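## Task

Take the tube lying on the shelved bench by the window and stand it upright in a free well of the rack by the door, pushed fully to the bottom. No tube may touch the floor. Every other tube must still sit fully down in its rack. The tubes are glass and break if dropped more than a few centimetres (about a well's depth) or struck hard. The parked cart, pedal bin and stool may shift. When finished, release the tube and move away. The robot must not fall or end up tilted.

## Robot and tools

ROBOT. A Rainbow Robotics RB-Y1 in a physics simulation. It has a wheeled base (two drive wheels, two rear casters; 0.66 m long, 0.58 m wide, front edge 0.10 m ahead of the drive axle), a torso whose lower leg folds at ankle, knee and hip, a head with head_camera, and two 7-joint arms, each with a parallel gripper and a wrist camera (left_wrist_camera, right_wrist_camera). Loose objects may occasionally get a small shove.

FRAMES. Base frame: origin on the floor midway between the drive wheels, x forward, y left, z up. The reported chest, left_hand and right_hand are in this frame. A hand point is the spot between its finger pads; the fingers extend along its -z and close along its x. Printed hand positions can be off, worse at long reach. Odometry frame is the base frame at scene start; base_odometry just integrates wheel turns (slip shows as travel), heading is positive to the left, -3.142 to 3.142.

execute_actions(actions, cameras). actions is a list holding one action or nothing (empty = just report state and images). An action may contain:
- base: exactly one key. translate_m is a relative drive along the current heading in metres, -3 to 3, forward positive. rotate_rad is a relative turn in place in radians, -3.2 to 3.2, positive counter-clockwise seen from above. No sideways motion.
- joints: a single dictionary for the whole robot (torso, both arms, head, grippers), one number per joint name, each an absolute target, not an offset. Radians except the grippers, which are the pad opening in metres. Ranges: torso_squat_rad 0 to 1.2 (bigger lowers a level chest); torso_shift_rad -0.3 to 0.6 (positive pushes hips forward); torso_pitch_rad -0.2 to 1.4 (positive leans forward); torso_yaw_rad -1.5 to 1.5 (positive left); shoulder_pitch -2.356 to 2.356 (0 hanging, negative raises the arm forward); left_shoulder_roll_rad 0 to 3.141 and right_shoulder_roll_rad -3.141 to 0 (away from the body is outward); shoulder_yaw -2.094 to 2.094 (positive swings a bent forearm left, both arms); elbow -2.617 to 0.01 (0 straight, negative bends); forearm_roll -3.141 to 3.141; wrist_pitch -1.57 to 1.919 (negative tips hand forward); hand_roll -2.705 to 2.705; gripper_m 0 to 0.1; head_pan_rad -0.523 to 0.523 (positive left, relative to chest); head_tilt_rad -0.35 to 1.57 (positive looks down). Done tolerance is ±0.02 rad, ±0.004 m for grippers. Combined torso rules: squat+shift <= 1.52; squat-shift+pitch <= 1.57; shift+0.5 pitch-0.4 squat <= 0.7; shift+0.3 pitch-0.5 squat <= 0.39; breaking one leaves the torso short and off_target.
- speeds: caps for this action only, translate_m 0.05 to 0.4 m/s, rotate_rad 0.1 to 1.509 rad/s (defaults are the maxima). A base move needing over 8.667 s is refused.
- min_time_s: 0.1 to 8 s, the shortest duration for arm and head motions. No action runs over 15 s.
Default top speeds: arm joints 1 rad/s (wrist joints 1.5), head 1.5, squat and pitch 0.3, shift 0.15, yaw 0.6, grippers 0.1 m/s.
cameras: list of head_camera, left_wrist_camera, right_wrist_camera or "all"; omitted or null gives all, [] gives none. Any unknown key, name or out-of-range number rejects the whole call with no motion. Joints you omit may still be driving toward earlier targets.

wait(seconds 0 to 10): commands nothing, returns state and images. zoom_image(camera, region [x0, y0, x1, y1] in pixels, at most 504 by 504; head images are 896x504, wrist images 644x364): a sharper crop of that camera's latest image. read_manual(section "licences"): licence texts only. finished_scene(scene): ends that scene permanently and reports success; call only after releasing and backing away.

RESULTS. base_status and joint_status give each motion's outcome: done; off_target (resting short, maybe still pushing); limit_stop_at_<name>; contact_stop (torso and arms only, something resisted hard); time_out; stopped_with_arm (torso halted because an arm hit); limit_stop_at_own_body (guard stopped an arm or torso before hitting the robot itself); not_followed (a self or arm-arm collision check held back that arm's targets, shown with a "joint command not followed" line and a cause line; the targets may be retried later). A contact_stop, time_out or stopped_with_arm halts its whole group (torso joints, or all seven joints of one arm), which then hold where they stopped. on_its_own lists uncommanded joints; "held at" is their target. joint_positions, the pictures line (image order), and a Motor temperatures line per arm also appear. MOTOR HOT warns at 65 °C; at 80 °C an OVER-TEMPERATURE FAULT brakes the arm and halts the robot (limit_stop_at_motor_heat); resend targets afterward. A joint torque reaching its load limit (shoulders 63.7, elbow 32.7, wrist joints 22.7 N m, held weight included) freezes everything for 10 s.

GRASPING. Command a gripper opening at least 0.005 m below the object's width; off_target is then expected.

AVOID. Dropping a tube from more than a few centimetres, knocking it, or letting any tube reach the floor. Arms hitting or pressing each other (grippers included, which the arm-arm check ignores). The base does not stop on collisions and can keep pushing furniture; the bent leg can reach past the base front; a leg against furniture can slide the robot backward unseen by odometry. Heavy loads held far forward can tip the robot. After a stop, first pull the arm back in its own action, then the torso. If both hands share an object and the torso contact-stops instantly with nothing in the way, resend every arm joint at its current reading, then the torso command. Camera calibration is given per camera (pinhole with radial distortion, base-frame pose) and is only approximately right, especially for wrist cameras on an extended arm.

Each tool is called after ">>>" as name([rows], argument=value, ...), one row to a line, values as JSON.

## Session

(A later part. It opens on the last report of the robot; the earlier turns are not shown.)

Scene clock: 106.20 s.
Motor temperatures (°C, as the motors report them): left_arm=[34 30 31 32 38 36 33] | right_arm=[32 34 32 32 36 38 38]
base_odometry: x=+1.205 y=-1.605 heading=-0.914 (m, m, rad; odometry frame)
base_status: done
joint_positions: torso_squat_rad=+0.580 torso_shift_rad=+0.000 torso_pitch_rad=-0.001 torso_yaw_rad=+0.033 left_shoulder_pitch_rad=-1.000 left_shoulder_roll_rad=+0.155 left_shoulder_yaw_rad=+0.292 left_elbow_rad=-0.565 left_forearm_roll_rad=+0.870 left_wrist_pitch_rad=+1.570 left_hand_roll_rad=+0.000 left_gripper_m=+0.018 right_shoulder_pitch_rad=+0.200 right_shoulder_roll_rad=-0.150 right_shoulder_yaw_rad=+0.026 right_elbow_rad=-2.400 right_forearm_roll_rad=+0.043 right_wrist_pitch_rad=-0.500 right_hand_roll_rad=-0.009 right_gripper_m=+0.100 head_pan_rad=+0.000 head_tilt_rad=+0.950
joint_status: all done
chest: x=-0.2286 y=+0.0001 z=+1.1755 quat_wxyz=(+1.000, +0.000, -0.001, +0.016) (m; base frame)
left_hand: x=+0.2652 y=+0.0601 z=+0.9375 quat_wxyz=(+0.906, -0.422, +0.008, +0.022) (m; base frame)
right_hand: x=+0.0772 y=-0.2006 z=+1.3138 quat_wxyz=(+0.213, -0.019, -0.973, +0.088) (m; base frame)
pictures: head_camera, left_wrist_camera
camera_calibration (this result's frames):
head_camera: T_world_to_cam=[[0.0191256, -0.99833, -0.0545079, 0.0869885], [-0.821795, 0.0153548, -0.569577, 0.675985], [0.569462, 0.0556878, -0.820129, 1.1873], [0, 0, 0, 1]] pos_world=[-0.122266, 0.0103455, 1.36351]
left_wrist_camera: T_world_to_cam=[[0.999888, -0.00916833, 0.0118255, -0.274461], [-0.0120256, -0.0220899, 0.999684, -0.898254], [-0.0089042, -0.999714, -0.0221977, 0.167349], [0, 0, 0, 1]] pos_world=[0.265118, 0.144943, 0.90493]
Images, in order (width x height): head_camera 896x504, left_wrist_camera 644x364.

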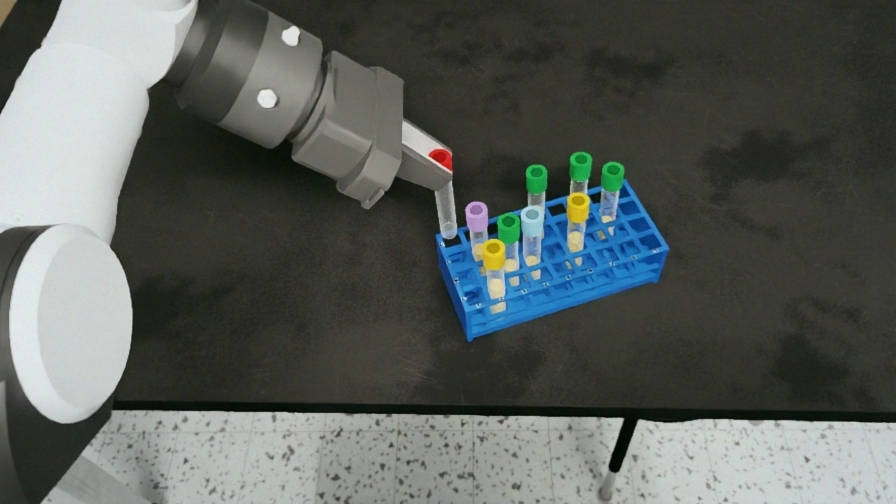

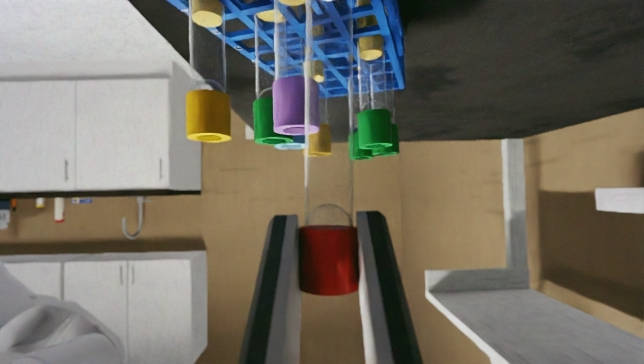

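>>> execute_actions([
  {"joints":{"torso_squat_rad":0.605,"torso_yaw_rad":0.029}},
], cameras=["head_camera","left_wrist_camera"])

>>> zoom_image(camera="head_camera", region=[390,140,550,300])

>>> execute_actions([
  {"joints":{"torso_squat_rad":0.635}},
], cameras=["head_camera","left_wrist_camera"])

>>> zoom_image(camera="head_camera", region=[390,140,550,300])

Scene clock: 112.27 s.
Motor temperatures (°C, as the motors report them): left_arm=[34 30 31 32 38 36 33] | right_arm=[32 34 32 32 36 38 38]
base_odometry: x=+1.205 y=-1.605 heading=-0.914 (m, m, rad; odometry frame)
base_status: not commanded
joint_positions: torso_squat_rad=+0.605 torso_shift_rad=+0.000 torso_pitch_rad=-0.001 torso_yaw_rad=+0.029 left_shoulder_pitch_rad=-1.000 left_shoulder_roll_rad=+0.155 left_shoulder_yaw_rad=+0.292 left_elbow_rad=-0.565 left_forearm_roll_rad=+0.870 left_wrist_pitch_rad=+1.570 left_hand_roll_rad=+0.000 left_gripper_m=+0.018 right_shoulder_pitch_rad=+0.200 right_shoulder_roll_rad=-0.150 right_shoulder_yaw_rad=+0.026 right_elbow_rad=-2.400 right_forearm_roll_rad=+0.043 right_wrist_pitch_rad=-0.500 right_hand_roll_rad=-0.009 right_gripper_m=+0.100 head_pan_rad=+0.000 head_tilt_rad=+0.950
joint_status: all done
chest: x=-0.2286 y=+0.0001 z=+1.1657 quat_wxyz=(+1.000, +0.000, -0.001, +0.015) (m; base frame)
left_hand: x=+0.2654 y=+0.0583 z=+0.9278 quat_wxyz=(+0.906, -0.422, +0.009, +0.020) (m; base frame)
right_hand: x=+0.0764 y=-0.2017 z=+1.3041 quat_wxyz=(+0.213, -0.021, -0.973, +0.087) (m; base frame)
pictures: head_camera, left_wrist_camera
camera_calibration (this result's frames):
head_camera: T_world_to_cam=[[0.0153152, -0.998396, -0.0545123, 0.085591], [-0.821712, 0.0184953, -0.569603, 0.670456], [0.569697, 0.053517, -0.82011, 1.17933], [0, 0, 0, 1]] pos_world=[-0.122249, 0.00993929, 1.35374]
left_wrist_camera: T_world_to_cam=[[0.999846, -0.0129868, 0.0118308, -0.274344], [-0.0121152, -0.0220441, 0.999684, -0.888509], [-0.0127219, -0.999673, -0.0221981, 0.16626], [0, 0, 0, 1]] pos_world=[0.265653, 0.143057, 0.895165]
Images, in order (width x height): head_camera 896x504, left_wrist_camera 644x364.

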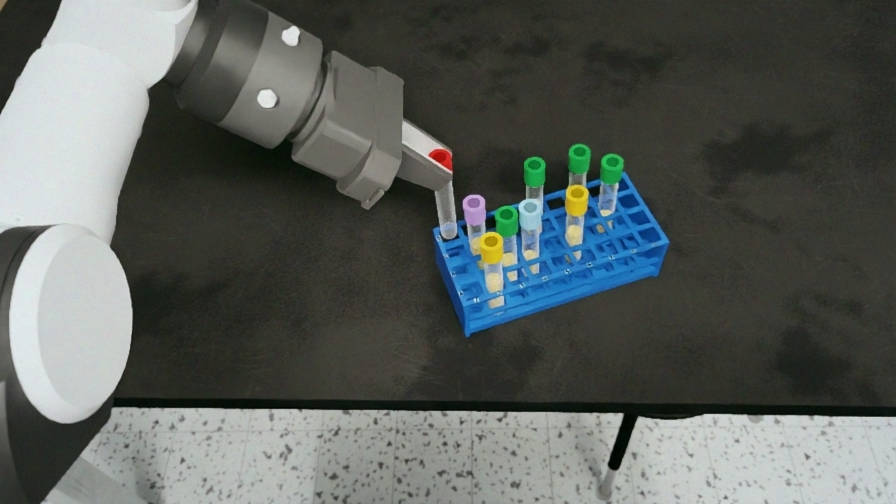

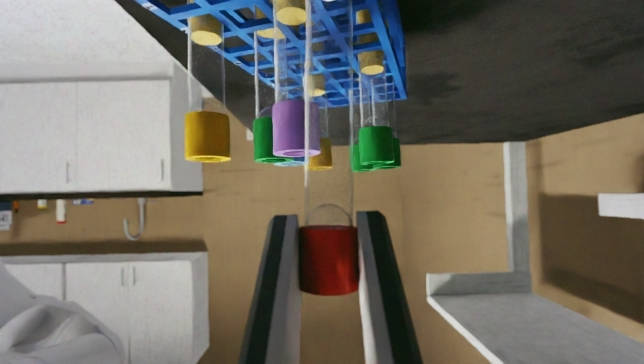

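Region (390, 140, 550, 300) of head_camera's 896x504 image, scaled by 3.150, with more detail than that image has.

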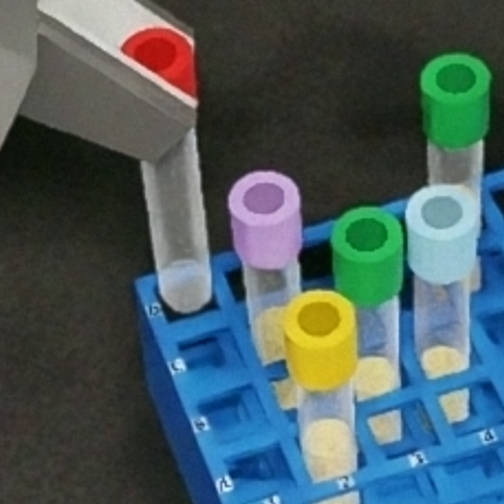

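Scene clock: 113.00 s.
Motor temperatures (°C, as the motors report them): left_arm=[34 30 31 32 38 36 33] | right_arm=[32 34 32 32 36 38 38]
base_odometry: x=+1.205 y=-1.605 heading=-0.914 (m, m, rad; odometry frame)
base_status: not commanded
joint_positions: torso_squat_rad=+0.635 torso_shift_rad=+0.000 torso_pitch_rad=-0.001 torso_yaw_rad=+0.029 left_shoulder_pitch_rad=-1.000 left_shoulder_roll_rad=+0.155 left_shoulder_yaw_rad=+0.292 left_elbow_rad=-0.565 left_forearm_roll_rad=+0.870 left_wrist_pitch_rad=+1.570 left_hand_roll_rad=+0.000 left_gripper_m=+0.018 right_shoulder_pitch_rad=+0.200 right_shoulder_roll_rad=-0.150 right_shoulder_yaw_rad=+0.026 right_elbow_rad=-2.400 right_forearm_roll_rad=+0.043 right_wrist_pitch_rad=-0.500 right_hand_roll_rad=-0.009 right_gripper_m=+0.100 head_pan_rad=+0.000 head_tilt_rad=+0.950
joint_status: all done
chest: x=-0.2286 y=+0.0001 z=+1.1535 quat_wxyz=(+1.000, +0.000, -0.001, +0.015) (m; base frame)
left_hand: x=+0.2654 y=+0.0583 z=+0.9155 quat_wxyz=(+0.906, -0.422, +0.009, +0.020) (m; base frame)
right_hand: x=+0.0764 y=-0.2017 z=+1.2919 quat_wxyz=(+0.213, -0.021, -0.973, +0.087) (m; base frame)
pictures: head_camera, left_wrist_camera
camera_calibration (this result's frames):
head_camera: T_world_to_cam=[[0.0153148, -0.998396, -0.0545119, 0.0849266], [-0.821707, 0.018496, -0.56961, 0.663514], [0.569704, 0.0535163, -0.820105, 1.16932], [0, 0, 0, 1]] pos_world=[-0.122252, 0.00994052, 1.34154]
left_wrist_camera: T_world_to_cam=[[0.999846, -0.0129854, 0.0118136, -0.27418], [-0.0120979, -0.0220394, 0.999684, -0.876314], [-0.0127209, -0.999673, -0.0221931, 0.165986], [0, 0, 0, 1]] pos_world=[0.265648, 0.143058, 0.88296]
Images, in order (width x height): head_camera 896x504, left_wrist_camera 644x364.

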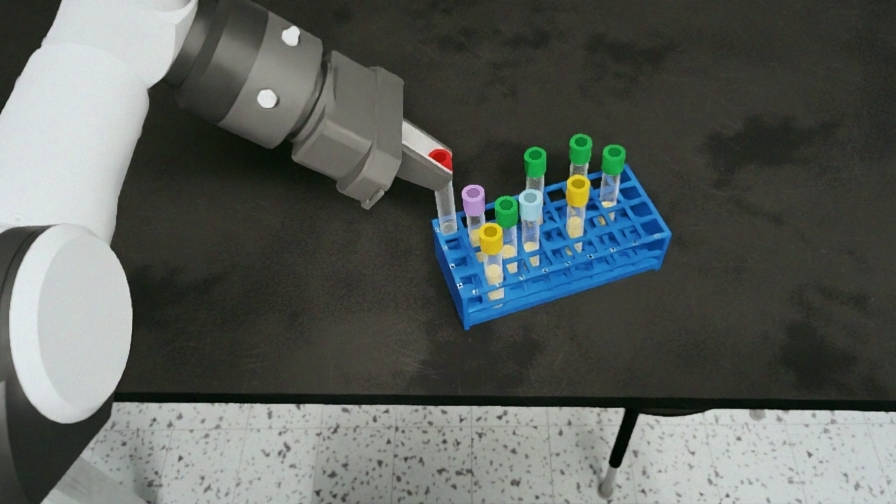

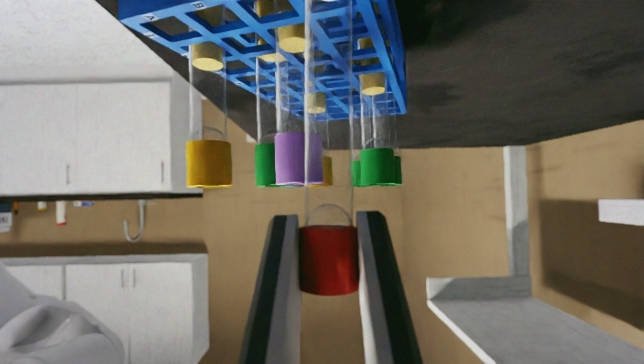

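Region (390, 140, 550, 300) of head_camera's 896x504 image, scaled by 3.150, with more detail than that image has.

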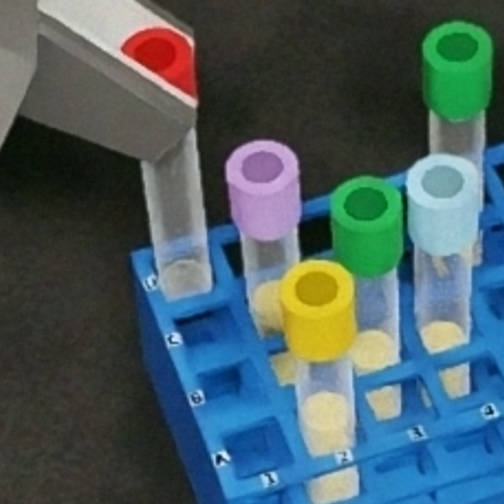

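>>> execute_actions([
  {"joints":{"torso_squat_rad":0.7}},
], cameras=["left_wrist_camera"])

>>> execute_actions([
  {"joints":{"left_gripper_m":0.045}},
], cameras=["left_wrist_camera"])

>>> execute_actions([
  {"joints":{"torso_squat_rad":0.55}},
], cameras=[])

>>> execute_actions([
  {"base":{"translate_m":-0.35},"joints":{"head_tilt_rad":0.7,"torso_yaw_rad":0.2}},
], cameras=["head_camera"])

Scene clock: 121.47 s.
Motor temperatures (°C, as the motors report them): left_arm=[34 30 31 32 38 36 33] | right_arm=[32 34 32 32 36 38 38]
base_odometry: x=+1.205 y=-1.605 heading=-0.914 (m, m, rad; odometry frame)
base_status: not commanded
joint_positions: torso_squat_rad=+0.700 torso_shift_rad=+0.000 torso_pitch_rad=-0.001 torso_yaw_rad=+0.029 left_shoulder_pitch_rad=-1.000 left_shoulder_roll_rad=+0.155 left_shoulder_yaw_rad=+0.292 left_elbow_rad=-0.565 left_forearm_roll_rad=+0.870 left_wrist_pitch_rad=+1.570 left_hand_roll_rad=+0.000 left_gripper_m=+0.018 right_shoulder_pitch_rad=+0.200 right_shoulder_roll_rad=-0.150 right_shoulder_yaw_rad=+0.026 right_elbow_rad=-2.400 right_forearm_roll_rad=+0.043 right_wrist_pitch_rad=-0.500 right_hand_roll_rad=-0.009 right_gripper_m=+0.100 head_pan_rad=+0.000 head_tilt_rad=+0.950
joint_status: all done
chest: x=-0.2286 y=+0.0001 z=+1.1253 quat_wxyz=(+1.000, +0.000, -0.001, +0.015) (m; base frame)
left_hand: x=+0.2654 y=+0.0583 z=+0.8874 quat_wxyz=(+0.906, -0.422, +0.009, +0.020) (m; base frame)
right_hand: x=+0.0764 y=-0.2017 z=+1.2637 quat_wxyz=(+0.213, -0.021, -0.973, +0.087) (m; base frame)
pictures: left_wrist_camera
camera_calibration (this result's frames):
left_wrist_camera: T_world_to_cam=[[0.999846, -0.012988, 0.0117702, -0.273816], [-0.0120545, -0.0220332, 0.999685, -0.848155], [-0.0127245, -0.999673, -0.0221864, 0.165355], [0, 0, 0, 1]] pos_world=[0.265654, 0.143057, 0.854779]
Images, in order (width x height): left_wrist_camera 644x364.

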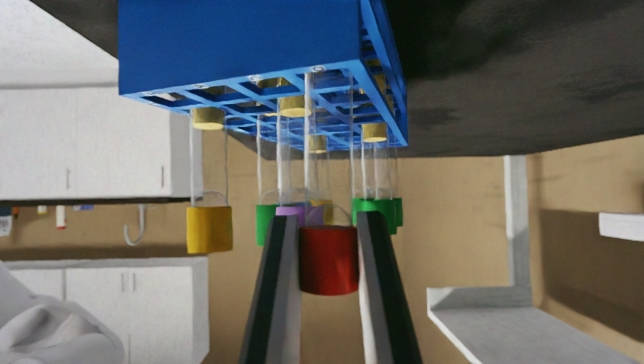

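Scene clock: 122.33 s.
Motor temperatures (°C, as the motors report them): left_arm=[34 30 31 32 38 36 33] | right_arm=[32 34 32 32 36 38 38]
base_odometry: x=+1.205 y=-1.605 heading=-0.914 (m, m, rad; odometry frame)
base_status: not commanded
joint_positions: torso_squat_rad=+0.700 torso_shift_rad=+0.000 torso_pitch_rad=-0.001 torso_yaw_rad=+0.029 left_shoulder_pitch_rad=-1.000 left_shoulder_roll_rad=+0.155 left_shoulder_yaw_rad=+0.292 left_elbow_rad=-0.565 left_forearm_roll_rad=+0.870 left_wrist_pitch_rad=+1.570 left_hand_roll_rad=+0.000 left_gripper_m=+0.045 right_shoulder_pitch_rad=+0.200 right_shoulder_roll_rad=-0.150 right_shoulder_yaw_rad=+0.026 right_elbow_rad=-2.400 right_forearm_roll_rad=+0.043 right_wrist_pitch_rad=-0.500 right_hand_roll_rad=-0.009 right_gripper_m=+0.100 head_pan_rad=+0.000 head_tilt_rad=+0.950
joint_status: all done
chest: x=-0.2286 y=+0.0001 z=+1.1253 quat_wxyz=(+1.000, +0.000, -0.001, +0.015) (m; base frame)
left_hand: x=+0.2654 y=+0.0583 z=+0.8874 quat_wxyz=(+0.906, -0.422, +0.009, +0.020) (m; base frame)
right_hand: x=+0.0764 y=-0.2017 z=+1.2637 quat_wxyz=(+0.213, -0.021, -0.973, +0.087) (m; base frame)
pictures: left_wrist_camera
camera_calibration (this result's frames):
left_wrist_camera: T_world_to_cam=[[0.999846, -0.012988, 0.0117702, -0.273816], [-0.0120545, -0.0220334, 0.999685, -0.848155], [-0.0127245, -0.999673, -0.0221866, 0.165355], [0, 0, 0, 1]] pos_world=[0.265654, 0.143057, 0.854779]
Images, in order (width x height): left_wrist_camera 644x364.

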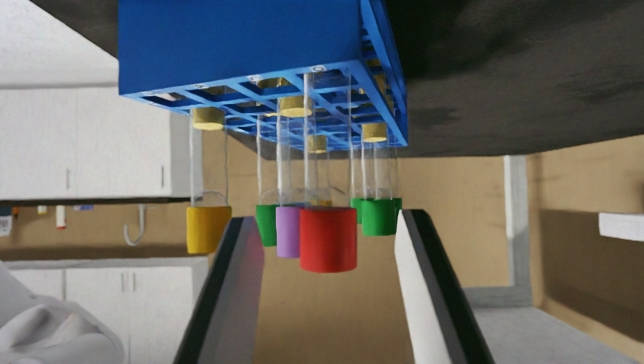

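Scene clock: 123.60 s.
Motor temperatures (°C, as the motors report them): left_arm=[34 30 31 32 38 36 33] | right_arm=[32 34 32 32 36 38 38]
base_odometry: x=+1.205 y=-1.605 heading=-0.914 (m, m, rad; odometry frame)
base_status: not commanded
joint_positions: torso_squat_rad=+0.550 torso_shift_rad=+0.000 torso_pitch_rad=-0.001 torso_yaw_rad=+0.029 left_shoulder_pitch_rad=-1.000 left_shoulder_roll_rad=+0.155 left_shoulder_yaw_rad=+0.292 left_elbow_rad=-0.565 left_forearm_roll_rad=+0.870 left_wrist_pitch_rad=+1.570 left_hand_roll_rad=+0.000 left_gripper_m=+0.045 right_shoulder_pitch_rad=+0.200 right_shoulder_roll_rad=-0.150 right_shoulder_yaw_rad=+0.026 right_elbow_rad=-2.400 right_forearm_roll_rad=+0.043 right_wrist_pitch_rad=-0.500 right_hand_roll_rad=-0.009 right_gripper_m=+0.100 head_pan_rad=+0.000 head_tilt_rad=+0.950
joint_status: all done
chest: x=-0.2285 y=+0.0001 z=+1.1867 quat_wxyz=(+1.000, +0.000, -0.001, +0.015) (m; base frame)
left_hand: x=+0.2655 y=+0.0582 z=+0.9486 quat_wxyz=(+0.906, -0.422, +0.009, +0.020) (m; base frame)
right_hand: x=+0.0766 y=-0.2017 z=+1.3250 quat_wxyz=(+0.213, -0.021, -0.973, +0.087) (m; base frame)
pictures: none
No camera images: the call's "cameras" was empty. Leave "cameras" out to get every camera's image.

Scene clock: 126.23 s.
Motor temperatures (°C, as the motors report them): left_arm=[34 30 31 32 38 36 33] | right_arm=[32 34 32 32 36 38 38]
base_odometry: x=+0.992 y=-1.328 heading=-0.913 (m, m, rad; odometry frame)
base_status: done
joint_positions: torso_squat_rad=+0.550 torso_shift_rad=+0.000 torso_pitch_rad=-0.001 torso_yaw_rad=+0.200 left_shoulder_pitch_rad=-1.000 left_shoulder_roll_rad=+0.155 left_shoulder_yaw_rad=+0.292 left_elbow_rad=-0.565 left_forearm_roll_rad=+0.870 left_wrist_pitch_rad=+1.570 left_hand_roll_rad=+0.000 left_gripper_m=+0.045 right_shoulder_pitch_rad=+0.200 right_shoulder_roll_rad=-0.150 right_shoulder_yaw_rad=+0.026 right_elbow_rad=-2.400 right_forearm_roll_rad=+0.043 right_wrist_pitch_rad=-0.500 right_hand_roll_rad=-0.009 right_gripper_m=+0.100 head_pan_rad=+0.000 head_tilt_rad=+0.700
joint_status: all done
chest: x=-0.2286 y=+0.0001 z=+1.1867 quat_wxyz=(+0.995, +0.000, -0.001, +0.100) (m; base frame)
left_hand: x=+0.2483 y=+0.1413 z=+0.9487 quat_wxyz=(+0.901, -0.421, -0.027, +0.098) (m; base frame)
right_hand: x=+0.1063 y=-0.1469 z=+1.3250 quat_wxyz=(+0.205, +0.063, -0.971, +0.105) (m; base frame)
pictures: head_camera
camera_calibration (this result's frames):
head_camera: T_world_to_cam=[[0.198704, -0.978459, -0.0559912, 0.130438], [-0.649852, -0.088775, -0.754859, 0.97505], [0.733628, 0.18638, -0.653493, 0.998881], [0, 0, 0, 1]] pos_world=[-0.125088, 0.0280174, 1.39609]
Images, in order (width x height): head_camera 896x504.

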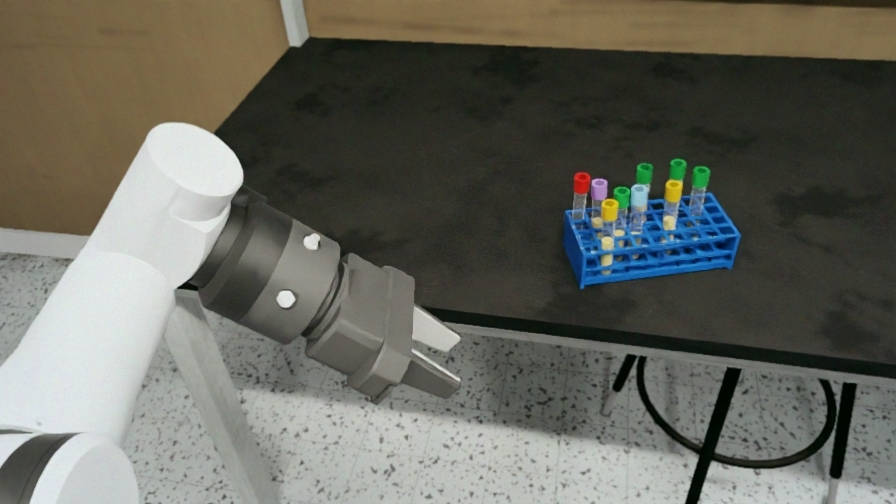

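>>> finished_scene(scene=2)

The scene is finished: the task was done.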